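## Task

Get both the yellow and the green supplement bottle upright into the room where arm3 and arm4 work, away from the wall opening, while the drink can stays upright on the furniture it starts on. A full tray rolls along one lane by itself and an empty one returns on the other lane. If either bottle or the can touches a roller lane when no gripper is holding it, the task fails. Anything held in place only by a robot at the end does not count. Finish by opening the grippers and moving the arms away.

## Robot and tools

Setup. Four identical i2rt Big YAM arms, arm1 to arm4, share a scene split by a wall with an opening. arm1 and arm2 work in one room, arm3 and arm4 in the other. Each arm has six revolute joints, a two-finger gripper and a wrist camera that sits on top of the hand looking at the fingertips when joints 1 and 6 are 0 and the hand is level. Reach is roughly 1.0 m from the joint 1 axis. Two fixed room cameras exist: cam_arm1_arm2 and cam_arm3_arm4. Wrist cameras are arm1_cam_wrist to arm4_cam_wrist. Trays on two roller lanes carry objects through the wall: a loaded tray travels one way on its own, an empty one comes back on the other lane.

Frames. One shared scene frame, origin on the floor, +z up. The hand point is midway between the fingertips; the hand's z axis runs along the fingers and the fingers close along its y axis. Each robot's own base pose is not printed. Camera calibrations (K, distortion, T_world_to_cam, pos_world) are given per camera; fixed cameras may be off by a couple of degrees and millimetres, and wrist camera poses come from reported joint angles so carry more error.

execute_actions. Argument actions is a list holding either zero or one action. An action is an object keyed by robot name (arm1, arm2, arm3, arm4); each value has a joints object. Inside joints, every entry is an absolute target, not an offset, named individually: joint1_rad (-2.879 to 2.879, rotates the arm about its base, positive counter-clockwise seen from above, 0 faces the way the base faces), joint2_rad (0 to 3.141, shoulder; 0 has the upper arm pointing back roughly level, increasing raises it and then brings it forward), joint3_rad (0 to 3.019, elbow; 0 is folded, increasing opens it), joint4_rad (-1.692 to 1.57, hand pitch, positive tips fingers up), joint5_rad (-1.57 to 1.57, hand yaw, positive toward the arm's right), joint6_rad (-2.094 to 2.094, hand roll, positive clockwise viewed from behind the hand), all in radians; gripper_m (0 to 0.093) is the fingertip gap in metres. Arms named in one action all start together and may finish at different moments. Joints or arms you omit may keep pushing toward earlier targets. A bad key or an out-of-range value rejects the whole call and nothing moves. Optional cameras is a list of camera names, or all; omitted or null means all, an empty list means none. An empty actions list just reports state and images.

wait takes seconds (0 to 10); nothing new is commanded and the scene keeps running. zoom_image takes camera and region [x0, y0, x1, y1] in pixels from the top-left, at most 504 by 504, on that camera's most recent full image. read_manual(section="licences") only returns licence text. finished_scene takes scene, the number of the current scene, and ends it for good; call it only once the goal holds without help.

Results. Each call returns every robot's state (joint_positions and more) and images listed in order on the pictures line. joint_status tells how each commanded joint ended; tolerances for reaching a target are about ±0.045, 0.14, 0.09, 0.055, 0.03, 0.035 rad for joints 1 to 6 and ±0.003 m for the gripper. off_target: resting short of the target, maybe still pushing. contact_stop or time_out: the joint holds where it halted, though after time_out it may keep a target up to 0.375, 0.375, 0.113, 0.225, 0.075, 0.3 rad away and keep pushing, moving there if freed; sending its reported position relieves that. joint command not followed, with a cause line, means a safety check blocked that arm's joint targets (gripper targets still run); those joints show not_followed and may be retried on later actions. on_its_own lists what the robot does uncommanded; held at gives a held target, not the actual position. A tiny change from the current position may produce no motion. If a stop is reported, any later motion, wait or finished_scene calls in that same reply are skipped.

Cautions. The arms do not halt on contact and can push very hard. A hard squeeze between two robots fails the task; a strong hit may too, and the collision check ignores fingers, gripper housings and wrist cameras and can react late. Joints move at different rates, so paths between postures may sweep widely. Holding loads or pushing heats motors: MOTOR HOT appears from 85 °C, and at 100 °C the arm goes limp and drops (OVER-TEMPERATURE FAULT, with limit_stop_at_motor_heat in joint_status; resend targets afterwards). Avoid drops, slips, slams and shoving; do not send anything off the work area or to the floor; never let a bottle or the can rest on a roller lane unheld. Loose objects may occasionally get nudged by outside pushes. The simulation keeps running while you compose replies, and the robot holds its last command meanwhile.

Each tool is called after "Call:" by a JSON object that holds its "op" and its "data", one argument or row to a line.

## Session

Call:
{"op": "execute_actions", "data": {
  "actions": []
}}

Scene clock: 0.00 s.
Motor temperatures (°C, as the motors report them): arm1=[18 17 20 17 18 19] | arm2=[18 19 19 21 19 19] | arm3=[18 21 18 19 20 21] | arm4=[18 21 19 19 19 21]
arm1.joint_positions: joint1_rad=-0.410 joint2_rad=+0.431 joint3_rad=+1.317 joint4_rad=-1.310 joint5_rad=-0.117 joint6_rad=-0.388 gripper_m=+0.095
arm1.joint_status: not commanded
arm1.hand: x=-1.1089 y=-0.4334 z=+1.4597 quat_wxyz=(-0.482, +0.601, -0.590, -0.243) (m; scene frame)
arm2.joint_positions: joint1_rad=+0.319 joint2_rad=+0.530 joint3_rad=+1.635 joint4_rad=-1.576 joint5_rad=+0.050 joint6_rad=+0.497 gripper_m=+0.094
arm2.joint_status: not commanded
arm2.hand: x=-1.6375 y=+0.1660 z=+1.5566 quat_wxyz=(-0.485, -0.070, -0.849, -0.196) (m; scene frame)
arm3.joint_positions: joint1_rad=+0.416 joint2_rad=+0.319 joint3_rad=+1.707 joint4_rad=-1.162 joint5_rad=-0.214 joint6_rad=+0.690 gripper_m=+0.094
arm3.joint_status: not commanded
arm3.hand: x=+1.1380 y=-0.6272 z=+1.6662 quat_wxyz=(-0.114, +0.438, -0.442, -0.774) (m; scene frame)
arm4.joint_positions: joint1_rad=+0.769 joint2_rad=+0.334 joint3_rad=+1.385 joint4_rad=-1.210 joint5_rad=-0.280 joint6_rad=+0.665 gripper_m=+0.095
arm4.joint_status: not commanded
arm4.hand: x=+1.7103 y=+0.0232 z=+1.5646 quat_wxyz=(+0.499, +0.745, +0.123, -0.424) (m; scene frame)
pictures: arm1_cam_wrist, arm2_cam_wrist, arm3_cam_wrist, arm4_cam_wrist, cam_arm1_arm2, cam_arm3_arm4
Images, in order (width x height): arm1_cam_wrist 504x504, arm2_cam_wrist 504x504, arm3_cam_wrist 504x504, arm4_cam_wrist 504x504, cam_arm1_arm2 672x504, cam_arm3_arm4 672x504.

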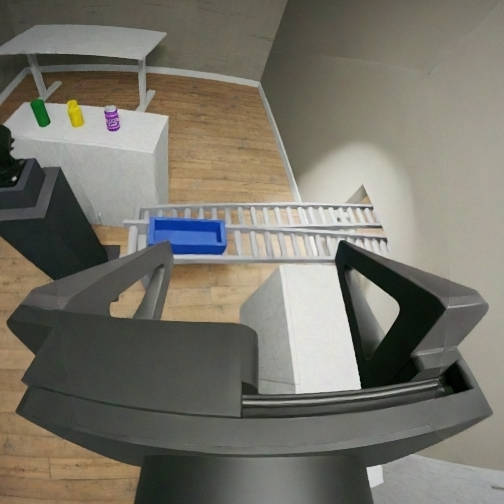

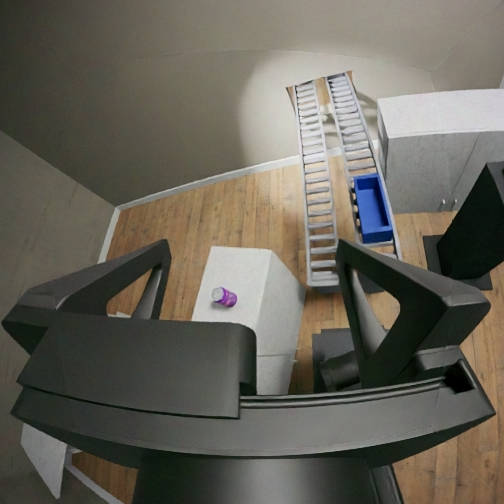

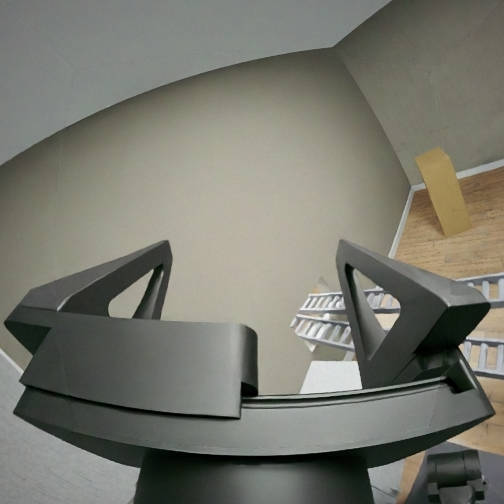

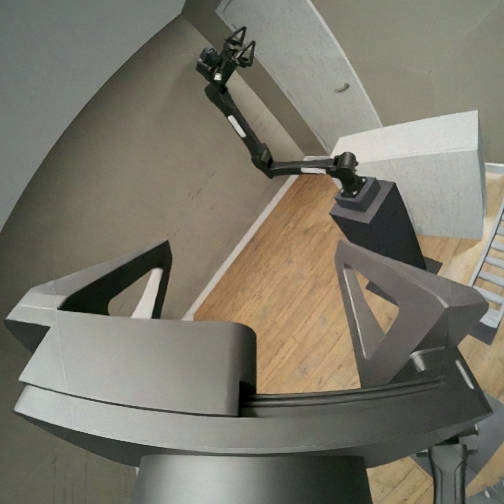

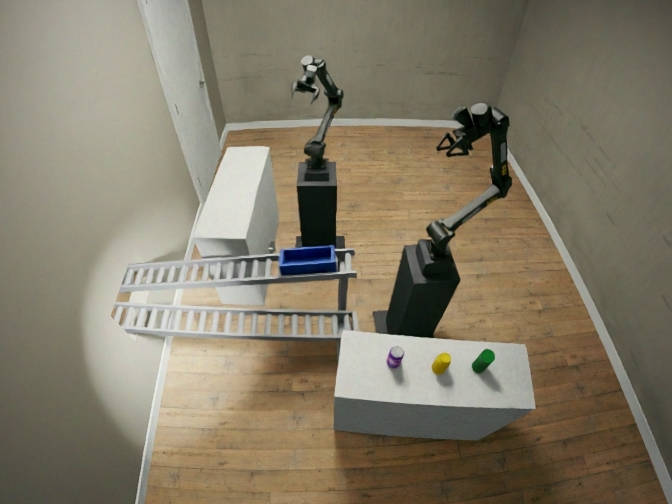

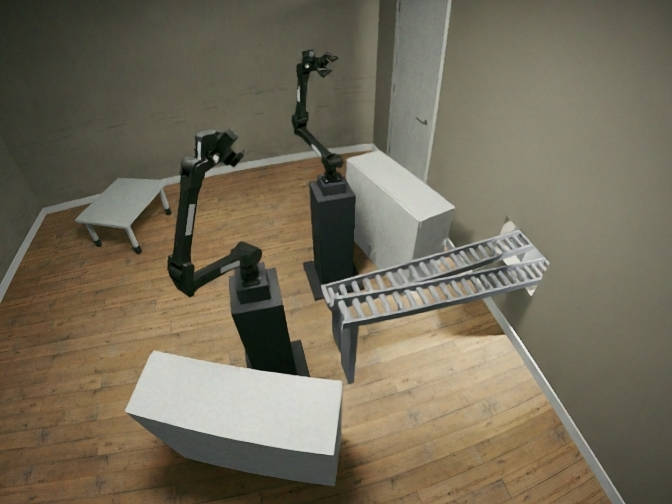

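Call:
{"op": "execute_actions", "data": {
  "actions": [
    {"arm2":{"joints":{"joint1_rad":1.0,"joint2_rad":1.6,"joint3_rad":1.4,"joint4_rad":-1.3,"joint5_rad":0,"joint6_rad":0}}}
  ],
  "cameras": ["arm2_cam_wrist","cam_arm1_arm2"]
}}

Scene clock: 2.53 s.
Motor temperatures (°C, as the motors report them): arm1=[18 17 21 17 18 19] | arm2=[18 19 20 21 19 19] | arm3=[18 21 18 19 20 21] | arm4=[18 21 20 19 19 21]
arm1.joint_positions: joint1_rad=-0.410 joint2_rad=+0.431 joint3_rad=+1.317 joint4_rad=-1.310 joint5_rad=-0.117 joint6_rad=-0.388 gripper_m=+0.095
arm1.joint_status: not commanded
arm1.hand: x=-1.1089 y=-0.4334 z=+1.4597 quat_wxyz=(-0.482, +0.601, -0.590, -0.243) (m; scene frame)
arm2.joint_positions: joint1_rad=+1.008 joint2_rad=+1.603 joint3_rad=+1.393 joint4_rad=-1.307 joint5_rad=+0.002 joint6_rad=+0.009 gripper_m=+0.094
arm2.joint_status: all done
arm2.hand: x=-1.5083 y=+0.5542 z=+1.1269 quat_wxyz=(-0.024, +0.497, -0.867, -0.011) (m; scene frame)
arm3.joint_positions: joint1_rad=+0.416 joint2_rad=+0.319 joint3_rad=+1.707 joint4_rad=-1.162 joint5_rad=-0.214 joint6_rad=+0.690 gripper_m=+0.094
arm3.joint_status: not commanded
arm3.hand: x=+1.1380 y=-0.6272 z=+1.6662 quat_wxyz=(-0.114, +0.438, -0.442, -0.774) (m; scene frame)
arm4.joint_positions: joint1_rad=+0.769 joint2_rad=+0.334 joint3_rad=+1.385 joint4_rad=-1.210 joint5_rad=-0.280 joint6_rad=+0.665 gripper_m=+0.095
arm4.joint_status: not commanded
arm4.hand: x=+1.7103 y=+0.0232 z=+1.5646 quat_wxyz=(+0.499, +0.745, +0.123, -0.424) (m; scene frame)
pictures: arm2_cam_wrist, cam_arm1_arm2
camera_calibration (this result's frames):
arm2_cam_wrist: T_world_to_cam=[[0.857821, -0.513948, 0.000660278, 1.57914], [-0.429119, -0.715526, 0.551252, -0.873411], [-0.282843, -0.473159, -0.834338, 0.9011], [0, 0, 0, 1]] pos_world=[-1.47455, 0.61301, 1.23225]
Images, in order (width x height): arm2_cam_wrist 504x504, cam_arm1_arm2 672x504.

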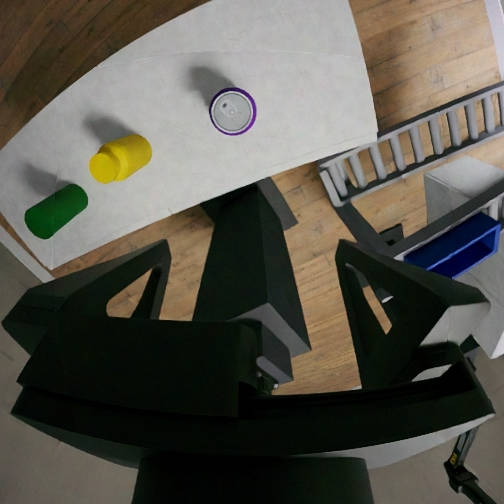

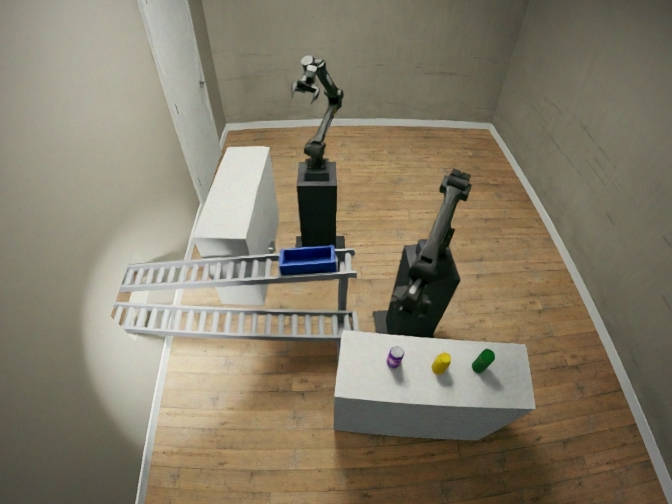

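Call:
{"op": "execute_actions", "data": {
  "actions": [
    {"arm2":{"joints":{"joint1_rad":1.45,"joint2_rad":1.87,"joint3_rad":1.26,"joint4_rad":-0.96}}}
  ],
  "cameras": ["arm2_cam_wrist"]
}}

Scene clock: 5.73 s.
Motor temperatures (°C, as the motors report them): arm1=[18 18 22 17 18 19] | arm2=[18 19 20 21 19 19] | arm3=[18 21 19 19 20 21] | arm4=[18 21 20 19 19 21]
arm1.joint_positions: joint1_rad=-0.410 joint2_rad=+0.431 joint3_rad=+1.317 joint4_rad=-1.310 joint5_rad=-0.117 joint6_rad=-0.388 gripper_m=+0.095
arm1.joint_status: not commanded
arm1.hand: x=-1.1089 y=-0.4334 z=+1.4597 quat_wxyz=(-0.482, +0.601, -0.590, -0.243) (m; scene frame)
arm2.joint_positions: joint1_rad=+1.451 joint2_rad=+1.885 joint3_rad=+1.251 joint4_rad=-0.973 joint5_rad=+0.001 joint6_rad=+0.007 gripper_m=+0.095
arm2.joint_status: all done
arm2.hand: x=-1.7125 y=+0.6306 z=+0.9421 quat_wxyz=(+0.014, +0.677, -0.736, +0.015) (m; scene frame)
arm3.joint_positions: joint1_rad=+0.416 joint2_rad=+0.319 joint3_rad=+1.707 joint4_rad=-1.162 joint5_rad=-0.214 joint6_rad=+0.690 gripper_m=+0.094
arm3.joint_status: not commanded
arm3.hand: x=+1.1380 y=-0.6272 z=+1.6662 quat_wxyz=(-0.114, +0.438, -0.442, -0.774) (m; scene frame)
arm4.joint_positions: joint1_rad=+0.769 joint2_rad=+0.334 joint3_rad=+1.385 joint4_rad=-1.210 joint5_rad=-0.280 joint6_rad=+0.665 gripper_m=+0.095
arm4.joint_status: not commanded
arm4.hand: x=+1.7103 y=+0.0232 z=+1.5646 quat_wxyz=(+0.499, +0.745, +0.123, -0.424) (m; scene frame)
pictures: arm2_cam_wrist
camera_calibration (this result's frames):
arm2_cam_wrist: T_world_to_cam=[[0.995545, -0.0942835, -0.00040167, 1.76588], [-0.0733316, -0.776977, 0.625244, -0.22621], [-0.0592623, -0.622429, -0.780429, 1.15153], [0, 0, 0, 1]] pos_world=[-1.70636, 0.707477, 1.04083]
Images, in order (width x height): arm2_cam_wrist 504x504.

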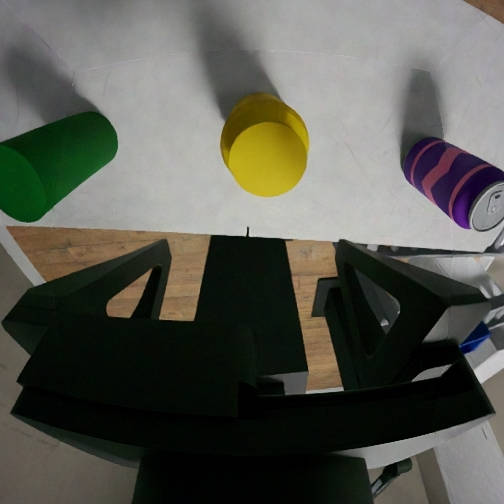

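Call:
{"op": "execute_actions", "data": {
  "actions": [
    {"arm2":{"joints":{"joint1_rad":1.425,"joint2_rad":2.09,"joint3_rad":1.29,"joint4_rad":-0.74}}}
  ],
  "cameras": ["arm2_cam_wrist"]
}}

Scene clock: 7.43 s.
Motor temperatures (°C, as the motors report them): arm1=[18 18 22 17 18 19] | arm2=[18 19 21 21 19 19] | arm3=[18 21 19 19 20 21] | arm4=[18 21 20 19 19 21]
arm1.joint_positions: joint1_rad=-0.410 joint2_rad=+0.431 joint3_rad=+1.317 joint4_rad=-1.310 joint5_rad=-0.117 joint6_rad=-0.388 gripper_m=+0.095
arm1.joint_status: not commanded
arm1.hand: x=-1.1089 y=-0.4334 z=+1.4597 quat_wxyz=(-0.482, +0.601, -0.590, -0.243) (m; scene frame)
arm2.joint_positions: joint1_rad=+1.428 joint2_rad=+2.102 joint3_rad=+1.265 joint4_rad=-0.752 joint5_rad=-0.001 joint6_rad=+0.007 gripper_m=+0.094
arm2.joint_status: all done
arm2.hand: x=-1.6993 y=+0.6507 z=+0.8377 quat_wxyz=(+0.008, +0.668, -0.744, +0.007) (m; scene frame)
arm3.joint_positions: joint1_rad=+0.416 joint2_rad=+0.319 joint3_rad=+1.707 joint4_rad=-1.162 joint5_rad=-0.214 joint6_rad=+0.690 gripper_m=+0.094
arm3.joint_status: not commanded
arm3.hand: x=+1.1380 y=-0.6272 z=+1.6662 quat_wxyz=(-0.114, +0.438, -0.442, -0.774) (m; scene frame)
arm4.joint_positions: joint1_rad=+0.769 joint2_rad=+0.334 joint3_rad=+1.385 joint4_rad=-1.210 joint5_rad=-0.280 joint6_rad=+0.665 gripper_m=+0.095
arm4.joint_status: not commanded
arm4.hand: x=+1.7103 y=+0.0232 z=+1.5646 quat_wxyz=(+0.499, +0.745, +0.123, -0.424) (m; scene frame)
pictures: arm2_cam_wrist
camera_calibration (this result's frames):
arm2_cam_wrist: T_world_to_cam=[[0.993122, -0.117045, -0.00292696, 1.76742], [-0.090923, -0.786747, 0.610542, -0.155476], [-0.0737635, -0.606077, -0.791979, 1.05776], [0, 0, 0, 1]] pos_world=[-1.69138, 0.725629, 0.93782]
Images, in order (width x height): arm2_cam_wrist 504x504.

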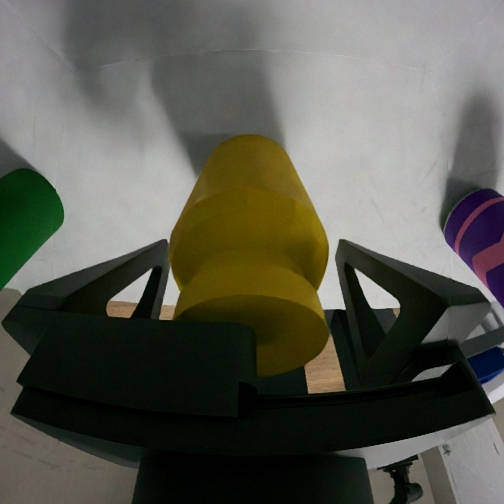

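Call:
{"op": "execute_actions", "data": {
  "actions": [
    {"arm2":{"joints":{"gripper_m":0.03}}}
  ],
  "cameras": []
}}

Call:
{"op": "execute_actions", "data": {
  "actions": [
    {"arm2":{"joints":{"joint2_rad":1.6,"joint3_rad":1.4,"joint4_rad":-1.35}}}
  ],
  "cameras": []
}}

Call:
{"op": "execute_actions", "data": {
  "actions": [
    {"arm2":{"joints":{"joint1_rad":0.0,"joint2_rad":1.8,"joint3_rad":1.75,"joint4_rad":-1.5}}}
  ],
  "cameras": ["arm2_cam_wrist","cam_arm1_arm2"]
}}

Scene clock: 8.80 s.
Motor temperatures (°C, as the motors report them): arm1=[18 18 22 17 18 19] | arm2=[18 19 21 21 19 19] | arm3=[18 21 19 19 20 21] | arm4=[18 21 20 19 19 21]
arm1.joint_positions: joint1_rad=-0.410 joint2_rad=+0.431 joint3_rad=+1.317 joint4_rad=-1.310 joint5_rad=-0.117 joint6_rad=-0.388 gripper_m=+0.095
arm1.joint_status: not commanded
arm1.hand: x=-1.1089 y=-0.4334 z=+1.4597 quat_wxyz=(-0.482, +0.601, -0.590, -0.243) (m; scene frame)
arm2.joint_positions: joint1_rad=+1.428 joint2_rad=+2.102 joint3_rad=+1.265 joint4_rad=-0.752 joint5_rad=-0.001 joint6_rad=+0.007 gripper_m=+0.064
arm2.joint_status: gripper_m off_target (ended at +0.064, target +0.030)
arm2.hand: x=-1.6992 y=+0.6508 z=+0.8377 quat_wxyz=(+0.007, +0.668, -0.744, +0.007) (m; scene frame)
arm3.joint_positions: joint1_rad=+0.416 joint2_rad=+0.319 joint3_rad=+1.707 joint4_rad=-1.162 joint5_rad=-0.214 joint6_rad=+0.690 gripper_m=+0.094
arm3.joint_status: not commanded
arm3.hand: x=+1.1380 y=-0.6272 z=+1.6662 quat_wxyz=(-0.114, +0.438, -0.442, -0.774) (m; scene frame)
arm4.joint_positions: joint1_rad=+0.769 joint2_rad=+0.334 joint3_rad=+1.385 joint4_rad=-1.210 joint5_rad=-0.280 joint6_rad=+0.665 gripper_m=+0.095
arm4.joint_status: not commanded
arm4.hand: x=+1.7103 y=+0.0232 z=+1.5646 quat_wxyz=(+0.499, +0.745, +0.123, -0.424) (m; scene frame)
pictures: none
No camera images: the call's "cameras" was empty. Leave "cameras" out to get every camera's image.

Scene clock: 10.27 s.
Motor temperatures (°C, as the motors report them): arm1=[18 18 22 17 18 19] | arm2=[18 20 21 21 19 19] | arm3=[18 21 19 19 20 21] | arm4=[18 21 20 19 19 21]
arm1.joint_positions: joint1_rad=-0.410 joint2_rad=+0.431 joint3_rad=+1.317 joint4_rad=-1.310 joint5_rad=-0.117 joint6_rad=-0.388 gripper_m=+0.095
arm1.joint_status: not commanded
arm1.hand: x=-1.1089 y=-0.4334 z=+1.4597 quat_wxyz=(-0.482, +0.601, -0.590, -0.243) (m; scene frame)
arm2.joint_positions: joint1_rad=+1.428 joint2_rad=+1.612 joint3_rad=+1.372 joint4_rad=-1.339 joint5_rad=-0.001 joint6_rad=+0.007 gripper_m=+0.064
arm2.joint_status: all done
arm2.hand: x=-1.7046 y=+0.6024 z=+1.1143 quat_wxyz=(+0.004, +0.668, -0.744, +0.004) (m; scene frame)
arm3.joint_positions: joint1_rad=+0.416 joint2_rad=+0.319 joint3_rad=+1.707 joint4_rad=-1.162 joint5_rad=-0.214 joint6_rad=+0.690 gripper_m=+0.094
arm3.joint_status: not commanded
arm3.hand: x=+1.1380 y=-0.6272 z=+1.6662 quat_wxyz=(-0.114, +0.438, -0.442, -0.774) (m; scene frame)
arm4.joint_positions: joint1_rad=+0.769 joint2_rad=+0.334 joint3_rad=+1.385 joint4_rad=-1.210 joint5_rad=-0.280 joint6_rad=+0.665 gripper_m=+0.095
arm4.joint_status: not commanded
arm4.hand: x=+1.7103 y=+0.0232 z=+1.5646 quat_wxyz=(+0.499, +0.745, +0.123, -0.424) (m; scene frame)
pictures: none
No camera images: the call's "cameras" was empty. Leave "cameras" out to get every camera's image.

Scene clock: 12.07 s.
Motor temperatures (°C, as the motors report them): arm1=[18 18 23 17 18 19] | arm2=[18 20 22 21 19 19] | arm3=[18 21 19 19 20 21] | arm4=[18 21 21 19 19 21]
arm1.joint_positions: joint1_rad=-0.410 joint2_rad=+0.431 joint3_rad=+1.317 joint4_rad=-1.310 joint5_rad=-0.117 joint6_rad=-0.388 gripper_m=+0.095
arm1.joint_status: not commanded
arm1.hand: x=-1.1089 y=-0.4334 z=+1.4597 quat_wxyz=(-0.482, +0.601, -0.590, -0.243) (m; scene frame)
arm2.joint_positions: joint1_rad=-0.007 joint2_rad=+1.837 joint3_rad=+1.708 joint4_rad=-1.489 joint5_rad=+0.003 joint6_rad=+0.006 gripper_m=+0.064
arm2.joint_status: all done
arm2.hand: x=-1.1983 y=+0.1492 z=+1.1301 quat_wxyz=(+0.023, +0.015, -1.000, +0.004) (m; scene frame)
arm3.joint_positions: joint1_rad=+0.416 joint2_rad=+0.319 joint3_rad=+1.707 joint4_rad=-1.162 joint5_rad=-0.214 joint6_rad=+0.690 gripper_m=+0.094
arm3.joint_status: not commanded
arm3.hand: x=+1.1380 y=-0.6272 z=+1.6662 quat_wxyz=(-0.114, +0.438, -0.442, -0.774) (m; scene frame)
arm4.joint_positions: joint1_rad=+0.769 joint2_rad=+0.334 joint3_rad=+1.385 joint4_rad=-1.210 joint5_rad=-0.280 joint6_rad=+0.665 gripper_m=+0.095
arm4.joint_status: not commanded
arm4.hand: x=+1.7103 y=+0.0232 z=+1.5646 quat_wxyz=(+0.499, +0.745, +0.123, -0.424) (m; scene frame)
pictures: arm2_cam_wrist, cam_arm1_arm2
camera_calibration (this result's frames):
arm2_cam_wrist: T_world_to_cam=[[0.0196003, -0.999802, 0.00344517, 0.169976], [-0.776635, -0.0130551, 0.629816, -1.64192], [-0.629646, -0.0150202, -0.776737, 0.250828], [0, 0, 0, 1]] pos_world=[-1.12057, 0.152275, 1.22835]
Images, in order (width x height): arm2_cam_wrist 504x504, cam_arm1_arm2 672x504.

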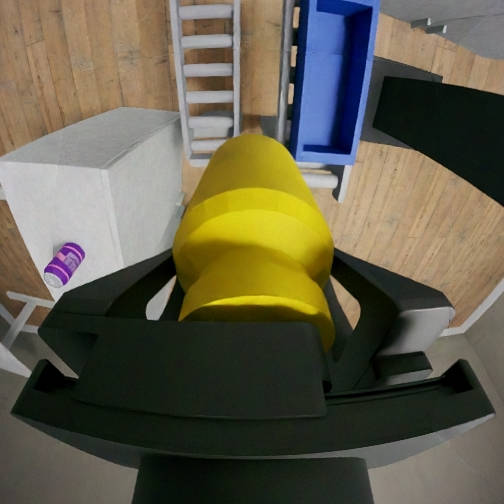

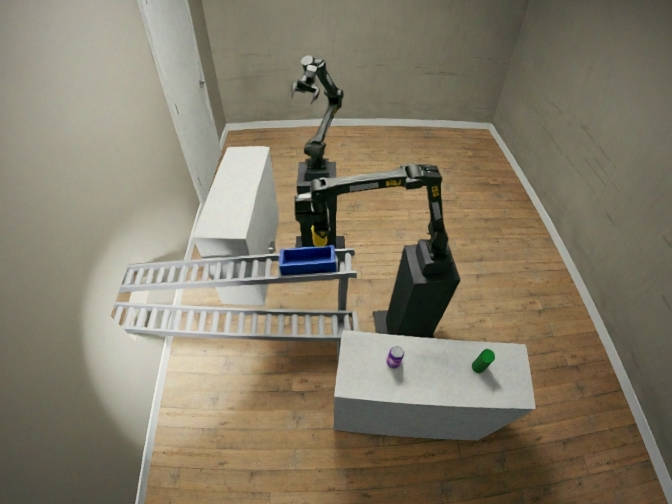

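Call:
{"op": "execute_actions", "data": {
  "actions": [
    {"arm2":{"joints":{"joint1_rad":-0.17,"joint2_rad":2.37,"joint3_rad":2.23,"joint4_rad":-1.4}}}
  ],
  "cameras": ["arm2_cam_wrist","cam_arm1_arm2"]
}}

Scene clock: 14.23 s.
Motor temperatures (°C, as the motors report them): arm1=[18 18 23 17 18 19] | arm2=[18 20 22 21 19 19] | arm3=[18 21 19 19 20 21] | arm4=[18 21 21 19 19 21]
arm1.joint_positions: joint1_rad=-0.410 joint2_rad=+0.431 joint3_rad=+1.317 joint4_rad=-1.310 joint5_rad=-0.117 joint6_rad=-0.388 gripper_m=+0.095
arm1.joint_status: not commanded
arm1.hand: x=-1.1089 y=-0.4334 z=+1.4597 quat_wxyz=(-0.482, +0.601, -0.590, -0.243) (m; scene frame)
arm2.joint_positions: joint1_rad=-0.167 joint2_rad=+2.409 joint3_rad=+2.168 joint4_rad=-1.405 joint5_rad=+0.000 joint6_rad=+0.006 gripper_m=+0.064
arm2.joint_status: all done
arm2.hand: x=-1.0559 y=+0.0426 z=+0.9451 quat_wxyz=(+0.036, -0.065, -0.997, +0.000) (m; scene frame)
arm3.joint_positions: joint1_rad=+0.416 joint2_rad=+0.319 joint3_rad=+1.707 joint4_rad=-1.162 joint5_rad=-0.214 joint6_rad=+0.690 gripper_m=+0.094
arm3.joint_status: not commanded
arm3.hand: x=+1.1380 y=-0.6272 z=+1.6662 quat_wxyz=(-0.114, +0.438, -0.442, -0.774) (m; scene frame)
arm4.joint_positions: joint1_rad=+0.769 joint2_rad=+0.334 joint3_rad=+1.385 joint4_rad=-1.210 joint5_rad=-0.280 joint6_rad=+0.665 gripper_m=+0.095
arm4.joint_status: not commanded
arm4.hand: x=+1.7103 y=+0.0232 z=+1.5646 quat_wxyz=(+0.499, +0.745, +0.123, -0.424) (m; scene frame)
pictures: arm2_cam_wrist, cam_arm1_arm2
camera_calibration (this result's frames):
arm2_cam_wrist: T_world_to_cam=[[-0.139584, -0.99021, 0.000907893, -0.104839], [-0.752438, 0.106663, 0.649969, -1.4148], [-0.643703, 0.0900421, -0.75996, 0.159959], [0, 0, 0, 1]] pos_world=[-0.976216, 0.0326908, 1.04123]
Images, in order (width x height): arm2_cam_wrist 504x504, cam_arm1_arm2 672x504.

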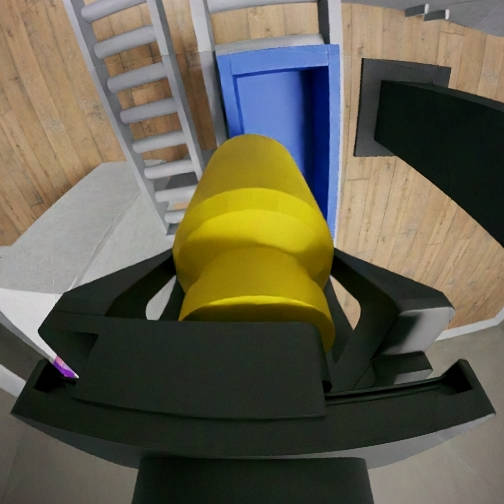

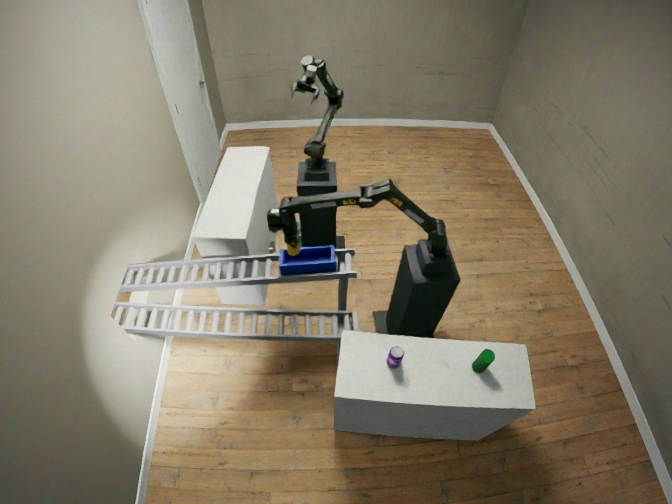

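Call:
{"op": "execute_actions", "data": {
  "actions": [
    {"arm2":{"joints":{"joint1_rad":-0.215,"joint2_rad":2.46,"joint4_rad":-1.25}}}
  ],
  "cameras": ["arm2_cam_wrist","cam_arm1_arm2"]
}}

Call:
{"op": "zoom_image", "data": {
  "camera": "cam_arm1_arm2",
  "region": [230,170,400,300]
}}

Scene clock: 15.70 s.
Motor temperatures (°C, as the motors report them): arm1=[18 18 23 17 18 19] | arm2=[18 21 23 21 19 19] | arm3=[18 21 19 19 20 21] | arm4=[18 21 21 19 19 21]
arm1.joint_positions: joint1_rad=-0.410 joint2_rad=+0.431 joint3_rad=+1.317 joint4_rad=-1.310 joint5_rad=-0.117 joint6_rad=-0.388 gripper_m=+0.095
arm1.joint_status: not commanded
arm1.hand: x=-1.1089 y=-0.4334 z=+1.4597 quat_wxyz=(-0.482, +0.601, -0.590, -0.243) (m; scene frame)
arm2.joint_positions: joint1_rad=-0.222 joint2_rad=+2.476 joint3_rad=+2.173 joint4_rad=-1.263 joint5_rad=+0.000 joint6_rad=+0.006 gripper_m=+0.064
arm2.joint_status: all done
arm2.hand: x=-1.0364 y=-0.0002 z=+0.8986 quat_wxyz=(-0.003, -0.092, -0.996, +0.002) (m; scene frame)
arm3.joint_positions: joint1_rad=+0.416 joint2_rad=+0.319 joint3_rad=+1.707 joint4_rad=-1.162 joint5_rad=-0.214 joint6_rad=+0.690 gripper_m=+0.094
arm3.joint_status: not commanded
arm3.hand: x=+1.1380 y=-0.6272 z=+1.6662 quat_wxyz=(-0.114, +0.438, -0.442, -0.774) (m; scene frame)
arm4.joint_positions: joint1_rad=+0.769 joint2_rad=+0.334 joint3_rad=+1.385 joint4_rad=-1.210 joint5_rad=-0.280 joint6_rad=+0.665 gripper_m=+0.095
arm4.joint_status: not commanded
arm4.hand: x=+1.7103 y=+0.0232 z=+1.5646 quat_wxyz=(+0.499, +0.745, +0.123, -0.424) (m; scene frame)
pictures: arm2_cam_wrist, cam_arm1_arm2
camera_calibration (this result's frames):
arm2_cam_wrist: T_world_to_cam=[[-0.193524, -0.981096, -0.000442032, -0.199158], [-0.793053, 0.156166, 0.588795, -1.35251], [-0.577595, 0.114296, -0.808283, 0.252977], [0, 0, 0, 1]] pos_world=[-0.965036, -0.0130909, 1.00074]
Images, in order (width x height): arm2_cam_wrist 504x504, cam_arm1_arm2 672x504.

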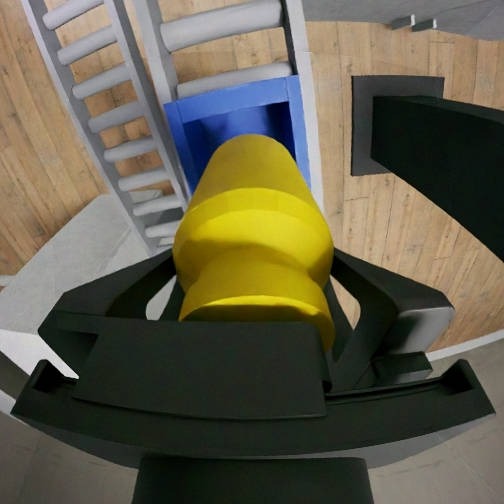

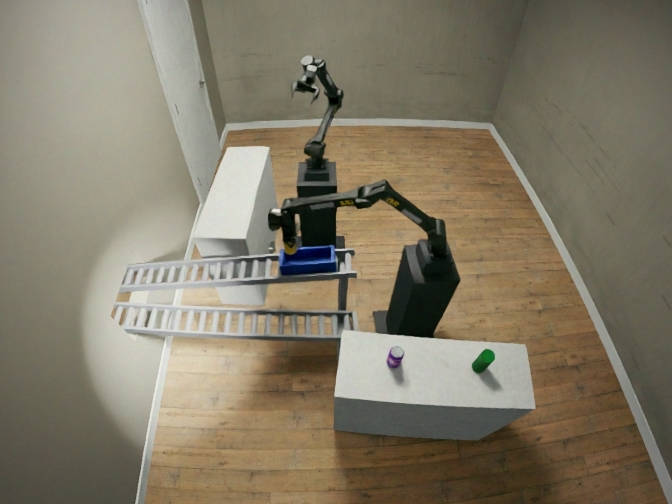

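Region (230, 170, 400, 300) of cam_arm1_arm2's 672x504 image, scaled by 2.965, with more detail than that image has; it fills the top 385 rows of this view, and the rest is white.

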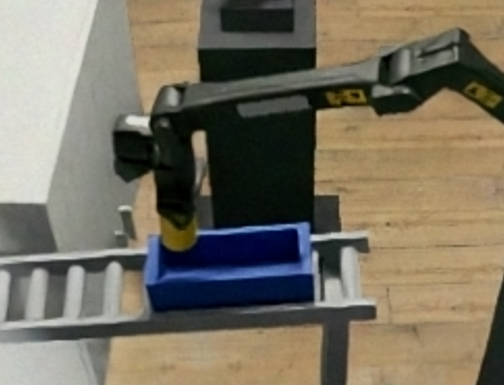

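Call:
{"op": "execute_actions", "data": {
  "actions": [
    {"arm2":{"joints":{"joint1_rad":-0.19,"joint2_rad":2.52,"joint3_rad":2.13,"joint4_rad":-1.09}}}
  ],
  "cameras": ["arm2_cam_wrist","cam_arm1_arm2"]
}}

Call:
{"op": "zoom_image", "data": {
  "camera": "cam_arm1_arm2",
  "region": [230,170,400,300]
}}

Scene clock: 17.03 s.
Motor temperatures (°C, as the motors report them): arm1=[18 18 23 17 18 19] | arm2=[18 21 23 21 19 19] | arm3=[18 21 19 19 20 21] | arm4=[18 21 21 19 19 21]
arm1.joint_positions: joint1_rad=-0.410 joint2_rad=+0.431 joint3_rad=+1.317 joint4_rad=-1.310 joint5_rad=-0.117 joint6_rad=-0.388 gripper_m=+0.095
arm1.joint_status: not commanded
arm1.hand: x=-1.1089 y=-0.4334 z=+1.4597 quat_wxyz=(-0.482, +0.601, -0.590, -0.243) (m; scene frame)
arm2.joint_positions: joint1_rad=-0.189 joint2_rad=+2.528 joint3_rad=+2.126 joint4_rad=-1.103 joint5_rad=-0.001 joint6_rad=+0.006 gripper_m=+0.064
arm2.joint_status: all done
arm2.hand: x=-1.0211 y=+0.0215 z=+0.8465 quat_wxyz=(-0.035, -0.076, -0.997, +0.003) (m; scene frame)
arm3.joint_positions: joint1_rad=+0.416 joint2_rad=+0.319 joint3_rad=+1.707 joint4_rad=-1.162 joint5_rad=-0.214 joint6_rad=+0.690 gripper_m=+0.094
arm3.joint_status: not commanded
arm3.hand: x=+1.1380 y=-0.6272 z=+1.6662 quat_wxyz=(-0.114, +0.438, -0.442, -0.774) (m; scene frame)
arm4.joint_positions: joint1_rad=+0.769 joint2_rad=+0.334 joint3_rad=+1.385 joint4_rad=-1.210 joint5_rad=-0.280 joint6_rad=+0.665 gripper_m=+0.095
arm4.joint_status: not commanded
arm4.hand: x=+1.7103 y=+0.0232 z=+1.5646 quat_wxyz=(+0.499, +0.745, +0.123, -0.424) (m; scene frame)
pictures: arm2_cam_wrist, cam_arm1_arm2
camera_calibration (this result's frames):
arm2_cam_wrist: T_world_to_cam=[[-0.161264, -0.986907, -0.00287802, -0.139829], [-0.833058, 0.13456, 0.536571, -1.30926], [-0.529159, 0.0889271, -0.84385, 0.297329], [0, 0, 0, 1]] pos_world=[-0.955903, 0.0117341, 0.953009]
Images, in order (width x height): arm2_cam_wrist 504x504, cam_arm1_arm2 672x504.

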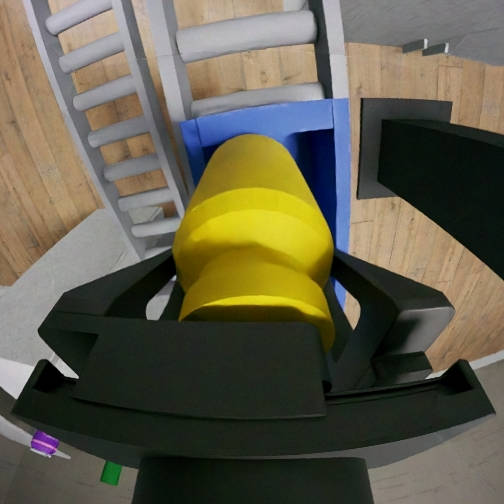

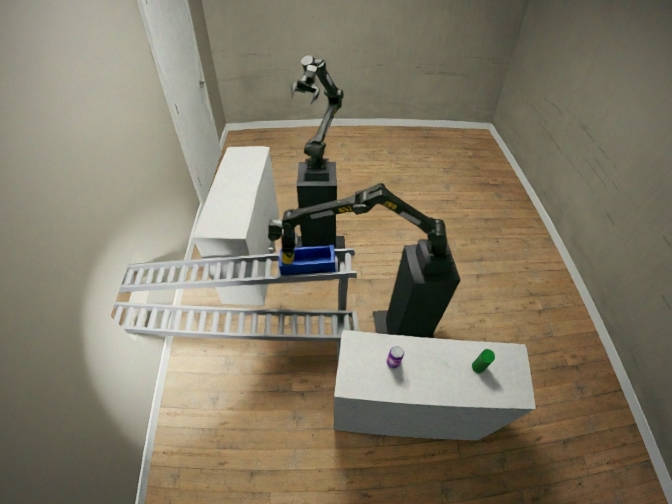

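Region (230, 170, 400, 300) of cam_arm1_arm2's 672x504 image, scaled by 2.965, with more detail than that image has; it fills the top 385 rows of this view, and the rest is white.

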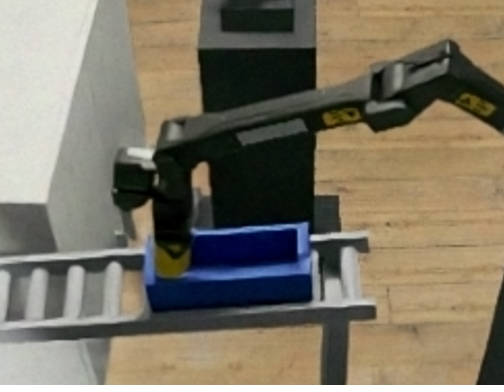

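Too far forward; pull back and lower.

Call:
{"op": "execute_actions", "data": {
  "actions": [
    {"arm2":{"joints":{"joint1_rad":-0.2,"joint3_rad":2.03,"joint4_rad":-1.06}}}
  ],
  "cameras": ["cam_arm1_arm2"]
}}

Call:
{"op": "zoom_image", "data": {
  "camera": "cam_arm1_arm2",
  "region": [230,170,400,300]
}}

Scene clock: 18.10 s.
Motor temperatures (°C, as the motors report them): arm1=[18 18 23 17 18 19] | arm2=[18 21 23 21 19 19] | arm3=[18 21 19 19 20 21] | arm4=[18 21 21 19 19 21]
arm1.joint_positions: joint1_rad=-0.410 joint2_rad=+0.431 joint3_rad=+1.317 joint4_rad=-1.310 joint5_rad=-0.117 joint6_rad=-0.388 gripper_m=+0.095
arm1.joint_status: not commanded
arm1.hand: x=-1.1089 y=-0.4334 z=+1.4597 quat_wxyz=(-0.482, +0.601, -0.590, -0.243) (m; scene frame)
arm2.joint_positions: joint1_rad=-0.196 joint2_rad=+2.539 joint3_rad=+2.022 joint4_rad=-1.069 joint5_rad=-0.001 joint6_rad=+0.006 gripper_m=+0.064
arm2.joint_status: all done
arm2.hand: x=-1.0592 y=+0.0220 z=+0.8025 quat_wxyz=(+0.006, -0.080, -0.997, +0.001) (m; scene frame)
arm3.joint_positions: joint1_rad=+0.416 joint2_rad=+0.319 joint3_rad=+1.707 joint4_rad=-1.162 joint5_rad=-0.214 joint6_rad=+0.690 gripper_m=+0.094
arm3.joint_status: not commanded
arm3.hand: x=+1.1380 y=-0.6272 z=+1.6662 quat_wxyz=(-0.114, +0.438, -0.442, -0.774) (m; scene frame)
arm4.joint_positions: joint1_rad=+0.769 joint2_rad=+0.334 joint3_rad=+1.385 joint4_rad=-1.210 joint5_rad=-0.280 joint6_rad=+0.665 gripper_m=+0.095
arm4.joint_status: not commanded
arm4.hand: x=+1.7103 y=+0.0232 z=+1.5646 quat_wxyz=(+0.499, +0.745, +0.123, -0.424) (m; scene frame)
pictures: cam_arm1_arm2
Images, in order (width x height): cam_arm1_arm2 672x504.

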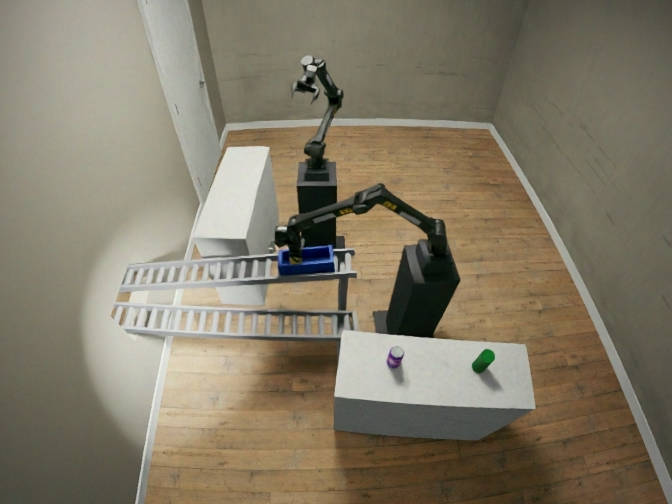

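Region (230, 170, 400, 300) of cam_arm1_arm2's 672x504 image, scaled by 2.965, with more detail than that image has; it fills the top 385 rows of this view, and the rest is white.

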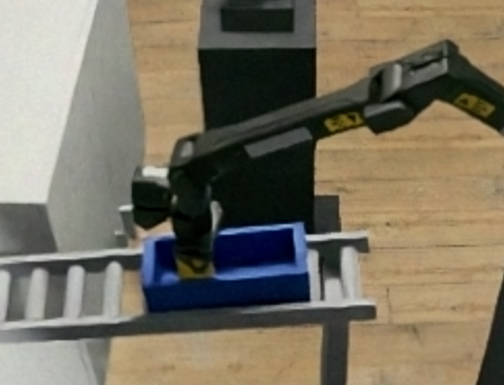

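Tray nudged; seems seated. Release and lift.

Call:
{"op": "execute_actions", "data": {
  "actions": [
    {"arm2":{"joints":{"gripper_m":0.085}}}
  ],
  "cameras": []
}}

Call:
{"op": "execute_actions", "data": {
  "actions": [
    {"arm2":{"joints":{"joint2_rad":2.2,"joint4_rad":-1.4}}}
  ],
  "cameras": ["cam_arm1_arm2","cam_arm3_arm4"]
}}

Scene clock: 18.97 s.
Motor temperatures (°C, as the motors report them): arm1=[18 18 24 17 18 19] | arm2=[18 21 23 21 19 19] | arm3=[18 21 19 19 20 21] | arm4=[18 21 21 19 19 21]
arm1.joint_positions: joint1_rad=-0.410 joint2_rad=+0.431 joint3_rad=+1.317 joint4_rad=-1.310 joint5_rad=-0.117 joint6_rad=-0.388 gripper_m=+0.095
arm1.joint_status: not commanded
arm1.hand: x=-1.1089 y=-0.4334 z=+1.4597 quat_wxyz=(-0.482, +0.601, -0.590, -0.243) (m; scene frame)
arm2.joint_positions: joint1_rad=-0.196 joint2_rad=+2.539 joint3_rad=+2.022 joint4_rad=-1.069 joint5_rad=-0.001 joint6_rad=+0.006 gripper_m=+0.085
arm2.joint_status: all done
arm2.hand: x=-1.0592 y=+0.0220 z=+0.8025 quat_wxyz=(+0.006, -0.080, -0.997, +0.001) (m; scene frame)
arm3.joint_positions: joint1_rad=+0.416 joint2_rad=+0.319 joint3_rad=+1.707 joint4_rad=-1.162 joint5_rad=-0.214 joint6_rad=+0.690 gripper_m=+0.094
arm3.joint_status: not commanded
arm3.hand: x=+1.1380 y=-0.6272 z=+1.6662 quat_wxyz=(-0.114, +0.438, -0.442, -0.774) (m; scene frame)
arm4.joint_positions: joint1_rad=+0.769 joint2_rad=+0.334 joint3_rad=+1.385 joint4_rad=-1.210 joint5_rad=-0.280 joint6_rad=+0.665 gripper_m=+0.095
arm4.joint_status: not commanded
arm4.hand: x=+1.7103 y=+0.0232 z=+1.5646 quat_wxyz=(+0.499, +0.745, +0.123, -0.424) (m; scene frame)
pictures: none
No camera images: the call's "cameras" was empty. Leave "cameras" out to get every camera's image.

Scene clock: 20.60 s.
Motor temperatures (°C, as the motors report them): arm1=[18 18 24 17 18 19] | arm2=[18 21 23 21 19 19] | arm3=[18 21 19 19 20 21] | arm4=[18 21 21 19 19 21]
arm1.joint_positions: joint1_rad=-0.410 joint2_rad=+0.431 joint3_rad=+1.317 joint4_rad=-1.310 joint5_rad=-0.117 joint6_rad=-0.388 gripper_m=+0.095
arm1.joint_status: not commanded
arm1.hand: x=-1.1089 y=-0.4334 z=+1.4597 quat_wxyz=(-0.482, +0.601, -0.590, -0.243) (m; scene frame)
arm2.joint_positions: joint1_rad=-0.196 joint2_rad=+2.203 joint3_rad=+2.017 joint4_rad=-1.388 joint5_rad=-0.001 joint6_rad=+0.006 gripper_m=+0.085
arm2.joint_status: all done
arm2.hand: x=-1.0850 y=+0.0267 z=+1.0270 quat_wxyz=(+0.001, -0.080, -0.997, +0.001) (m; scene frame)
arm3.joint_positions: joint1_rad=+0.416 joint2_rad=+0.319 joint3_rad=+1.707 joint4_rad=-1.162 joint5_rad=-0.214 joint6_rad=+0.690 gripper_m=+0.094
arm3.joint_status: not commanded
arm3.hand: x=+1.1380 y=-0.6272 z=+1.6662 quat_wxyz=(-0.114, +0.438, -0.442, -0.774) (m; scene frame)
arm4.joint_positions: joint1_rad=+0.769 joint2_rad=+0.334 joint3_rad=+1.385 joint4_rad=-1.210 joint5_rad=-0.280 joint6_rad=+0.665 gripper_m=+0.095
arm4.joint_status: not commanded
arm4.hand: x=+1.7103 y=+0.0232 z=+1.5646 quat_wxyz=(+0.499, +0.745, +0.123, -0.424) (m; scene frame)
pictures: cam_arm1_arm2, cam_arm3_arm4
Images, in order (width x height): cam_arm1_arm2 672x504, cam_arm3_arm4 672x504.

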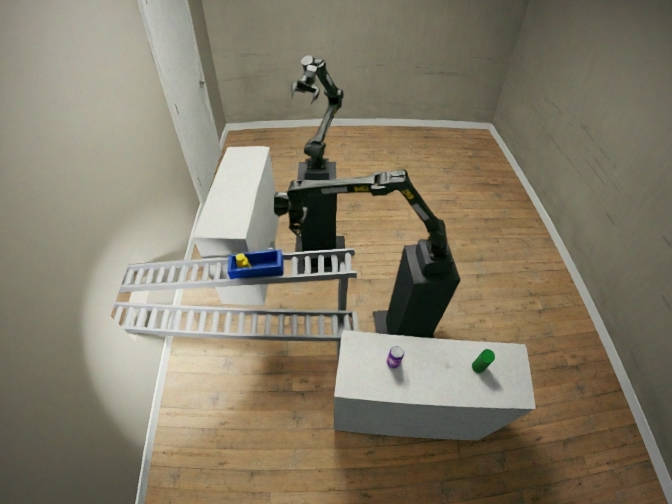

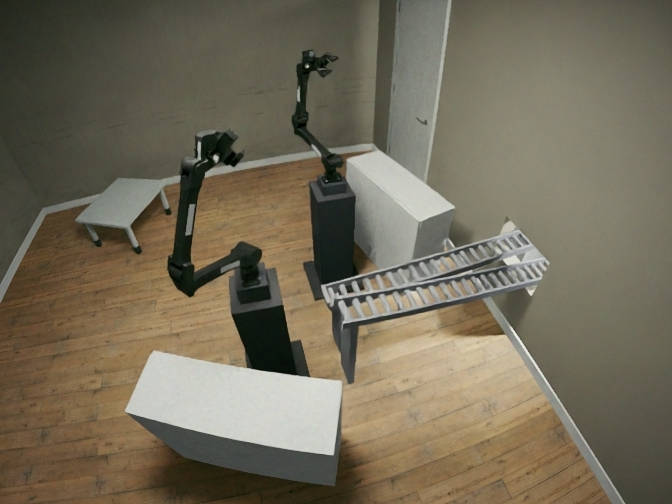

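Call:
{"op": "execute_actions", "data": {
  "actions": [
    {"arm2":{"joints":{"joint1_rad":1.87,"joint2_rad":1.8,"joint3_rad":1.4,"joint4_rad":-1.15,"gripper_m":0.093}},"arm4":{"joints":{"joint1_rad":0.2,"joint2_rad":2.0,"joint3_rad":1.9,"joint4_rad":-1.45,"joint5_rad":0,"joint6_rad":0}}}
  ],
  "cameras": ["arm2_cam_wrist","arm4_cam_wrist","cam_arm3_arm4"]
}}

Scene clock: 23.17 s.
Motor temperatures (°C, as the motors report them): arm1=[18 18 24 17 18 19] | arm2=[18 21 23 21 19 19] | arm3=[18 21 19 19 20 21] | arm4=[18 21 21 19 19 21]
arm1.joint_positions: joint1_rad=-0.410 joint2_rad=+0.431 joint3_rad=+1.317 joint4_rad=-1.310 joint5_rad=-0.117 joint6_rad=-0.388 gripper_m=+0.095
arm1.joint_status: not commanded
arm1.hand: x=-1.1089 y=-0.4334 z=+1.4597 quat_wxyz=(-0.482, +0.601, -0.590, -0.243) (m; scene frame)
arm2.joint_positions: joint1_rad=+1.877 joint2_rad=+1.815 joint3_rad=+1.406 joint4_rad=-1.152 joint5_rad=+0.000 joint6_rad=+0.006 gripper_m=+0.093
arm2.joint_status: all done
arm2.hand: x=-1.9335 y=+0.6304 z=+1.0280 quat_wxyz=(-0.002, +0.817, -0.576, -0.002) (m; scene frame)
arm3.joint_positions: joint1_rad=+0.416 joint2_rad=+0.319 joint3_rad=+1.707 joint4_rad=-1.162 joint5_rad=-0.214 joint6_rad=+0.690 gripper_m=+0.094
arm3.joint_status: not commanded
arm3.hand: x=+1.1380 y=-0.6272 z=+1.6662 quat_wxyz=(-0.114, +0.438, -0.442, -0.774) (m; scene frame)
arm4.joint_positions: joint1_rad=+0.209 joint2_rad=+2.010 joint3_rad=+1.875 joint4_rad=-1.443 joint5_rad=-0.002 joint6_rad=+0.013 gripper_m=+0.095
arm4.joint_status: all done
arm4.hand: x=+1.1453 y=+0.0161 z=+1.1058 quat_wxyz=(+0.004, +0.996, +0.087, -0.002) (m; scene frame)
pictures: arm2_cam_wrist, arm4_cam_wrist, cam_arm3_arm4
camera_calibration (this result's frames):
arm2_cam_wrist: T_world_to_cam=[[0.944953, 0.327192, -0.00304432, 1.62515], [0.266037, -0.762851, 0.589307, 0.387939], [0.190494, -0.557677, -0.807903, 1.67567], [0, 0, 0, 1]] pos_world=[-1.9581, 0.698686, 1.13011]
arm4_cam_wrist: T_world_to_cam=[[-0.177622, 0.984069, -0.00766148, 0.195183], [0.79407, 0.147918, 0.589553, -1.56125], [0.581294, 0.0986338, -0.807693, 0.353299], [0, 0, 0, 1]] pos_world=[1.06904, 0.00401548, 1.20729]
Images, in order (width x height): arm2_cam_wrist 504x504, arm4_cam_wrist 504x504, cam_arm3_arm4 672x504.

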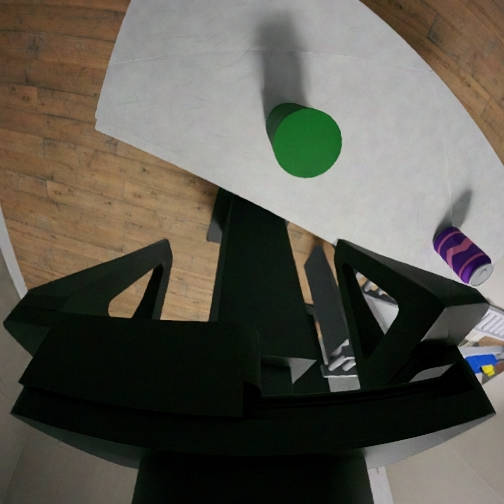

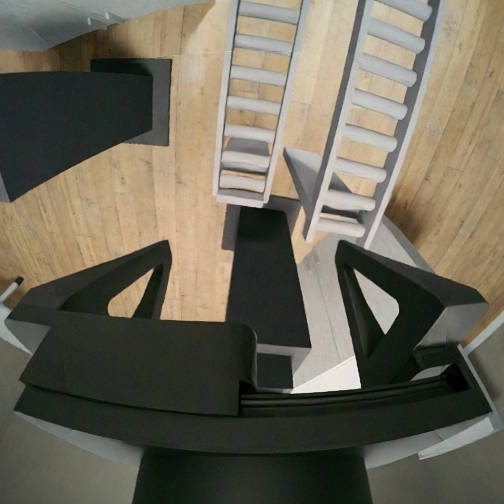

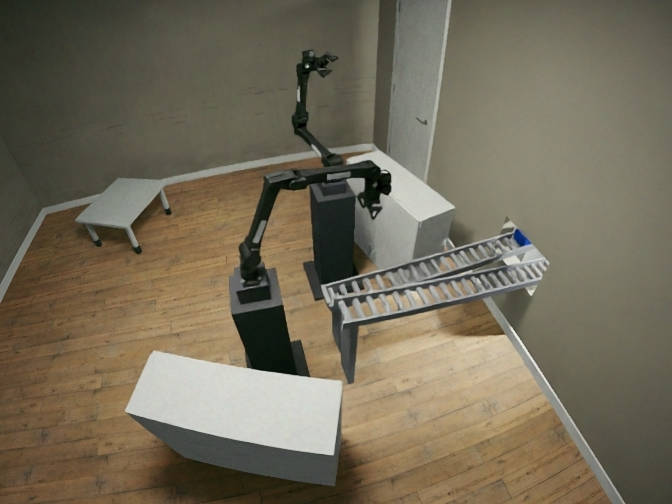

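Call:
{"op": "execute_actions", "data": {
  "actions": [
    {"arm2":{"joints":{"joint1_rad":1.795,"joint2_rad":2.11,"joint3_rad":1.4,"joint4_rad":-0.84}}}
  ],
  "cameras": ["arm2_cam_wrist","arm4_cam_wrist"]
}}

Scene clock: 24.83 s.
Motor temperatures (°C, as the motors report them): arm1=[18 18 24 17 18 19] | arm2=[18 21 23 21 19 19] | arm3=[18 21 19 19 20 21] | arm4=[18 22 22 19 19 21]
arm1.joint_positions: joint1_rad=-0.410 joint2_rad=+0.431 joint3_rad=+1.317 joint4_rad=-1.310 joint5_rad=-0.117 joint6_rad=-0.388 gripper_m=+0.095
arm1.joint_status: not commanded
arm1.hand: x=-1.1089 y=-0.4334 z=+1.4597 quat_wxyz=(-0.482, +0.601, -0.590, -0.243) (m; scene frame)
arm2.joint_positions: joint1_rad=+1.788 joint2_rad=+2.130 joint3_rad=+1.388 joint4_rad=-0.853 joint5_rad=+0.000 joint6_rad=+0.006 gripper_m=+0.093
arm2.joint_status: all done
arm2.hand: x=-1.8939 y=+0.6667 z=+0.8554 quat_wxyz=(+0.008, +0.791, -0.612, +0.012) (m; scene frame)
arm3.joint_positions: joint1_rad=+0.416 joint2_rad=+0.319 joint3_rad=+1.707 joint4_rad=-1.162 joint5_rad=-0.214 joint6_rad=+0.690 gripper_m=+0.094
arm3.joint_status: not commanded
arm3.hand: x=+1.1380 y=-0.6272 z=+1.6662 quat_wxyz=(-0.114, +0.438, -0.442, -0.774) (m; scene frame)
arm4.joint_positions: joint1_rad=+0.209 joint2_rad=+2.010 joint3_rad=+1.875 joint4_rad=-1.443 joint5_rad=-0.002 joint6_rad=+0.013 gripper_m=+0.095
arm4.joint_status: not commanded
arm4.hand: x=+1.1453 y=+0.0161 z=+1.1058 quat_wxyz=(+0.004, +0.996, +0.087, -0.002) (m; scene frame)
pictures: arm2_cam_wrist, arm4_cam_wrist
camera_calibration (this result's frames):
arm2_cam_wrist: T_world_to_cam=[[0.970387, 0.241544, -0.00216863, 1.67989], [0.191395, -0.763377, 0.616947, 0.342169], [0.147364, -0.599092, -0.787002, 1.47696], [0, 0, 0, 1]] pos_world=[-1.91328, 0.74027, 0.954911]
arm4_cam_wrist: T_world_to_cam=[[-0.177622, 0.984069, -0.00766148, 0.195183], [0.79407, 0.147918, 0.589553, -1.56125], [0.581294, 0.0986338, -0.807693, 0.353299], [0, 0, 0, 1]] pos_world=[1.06904, 0.00401548, 1.20729]
Images, in order (width x height): arm2_cam_wrist 504x504, arm4_cam_wrist 504x504.

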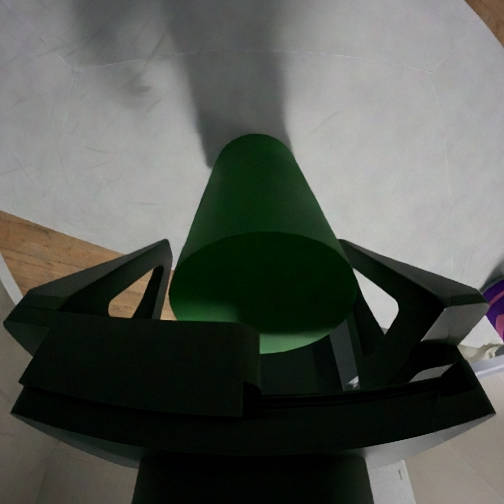

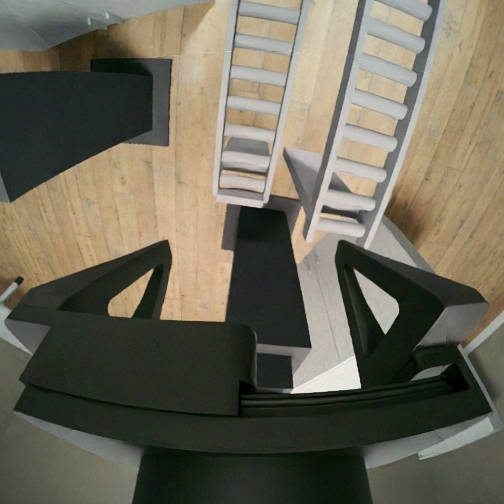

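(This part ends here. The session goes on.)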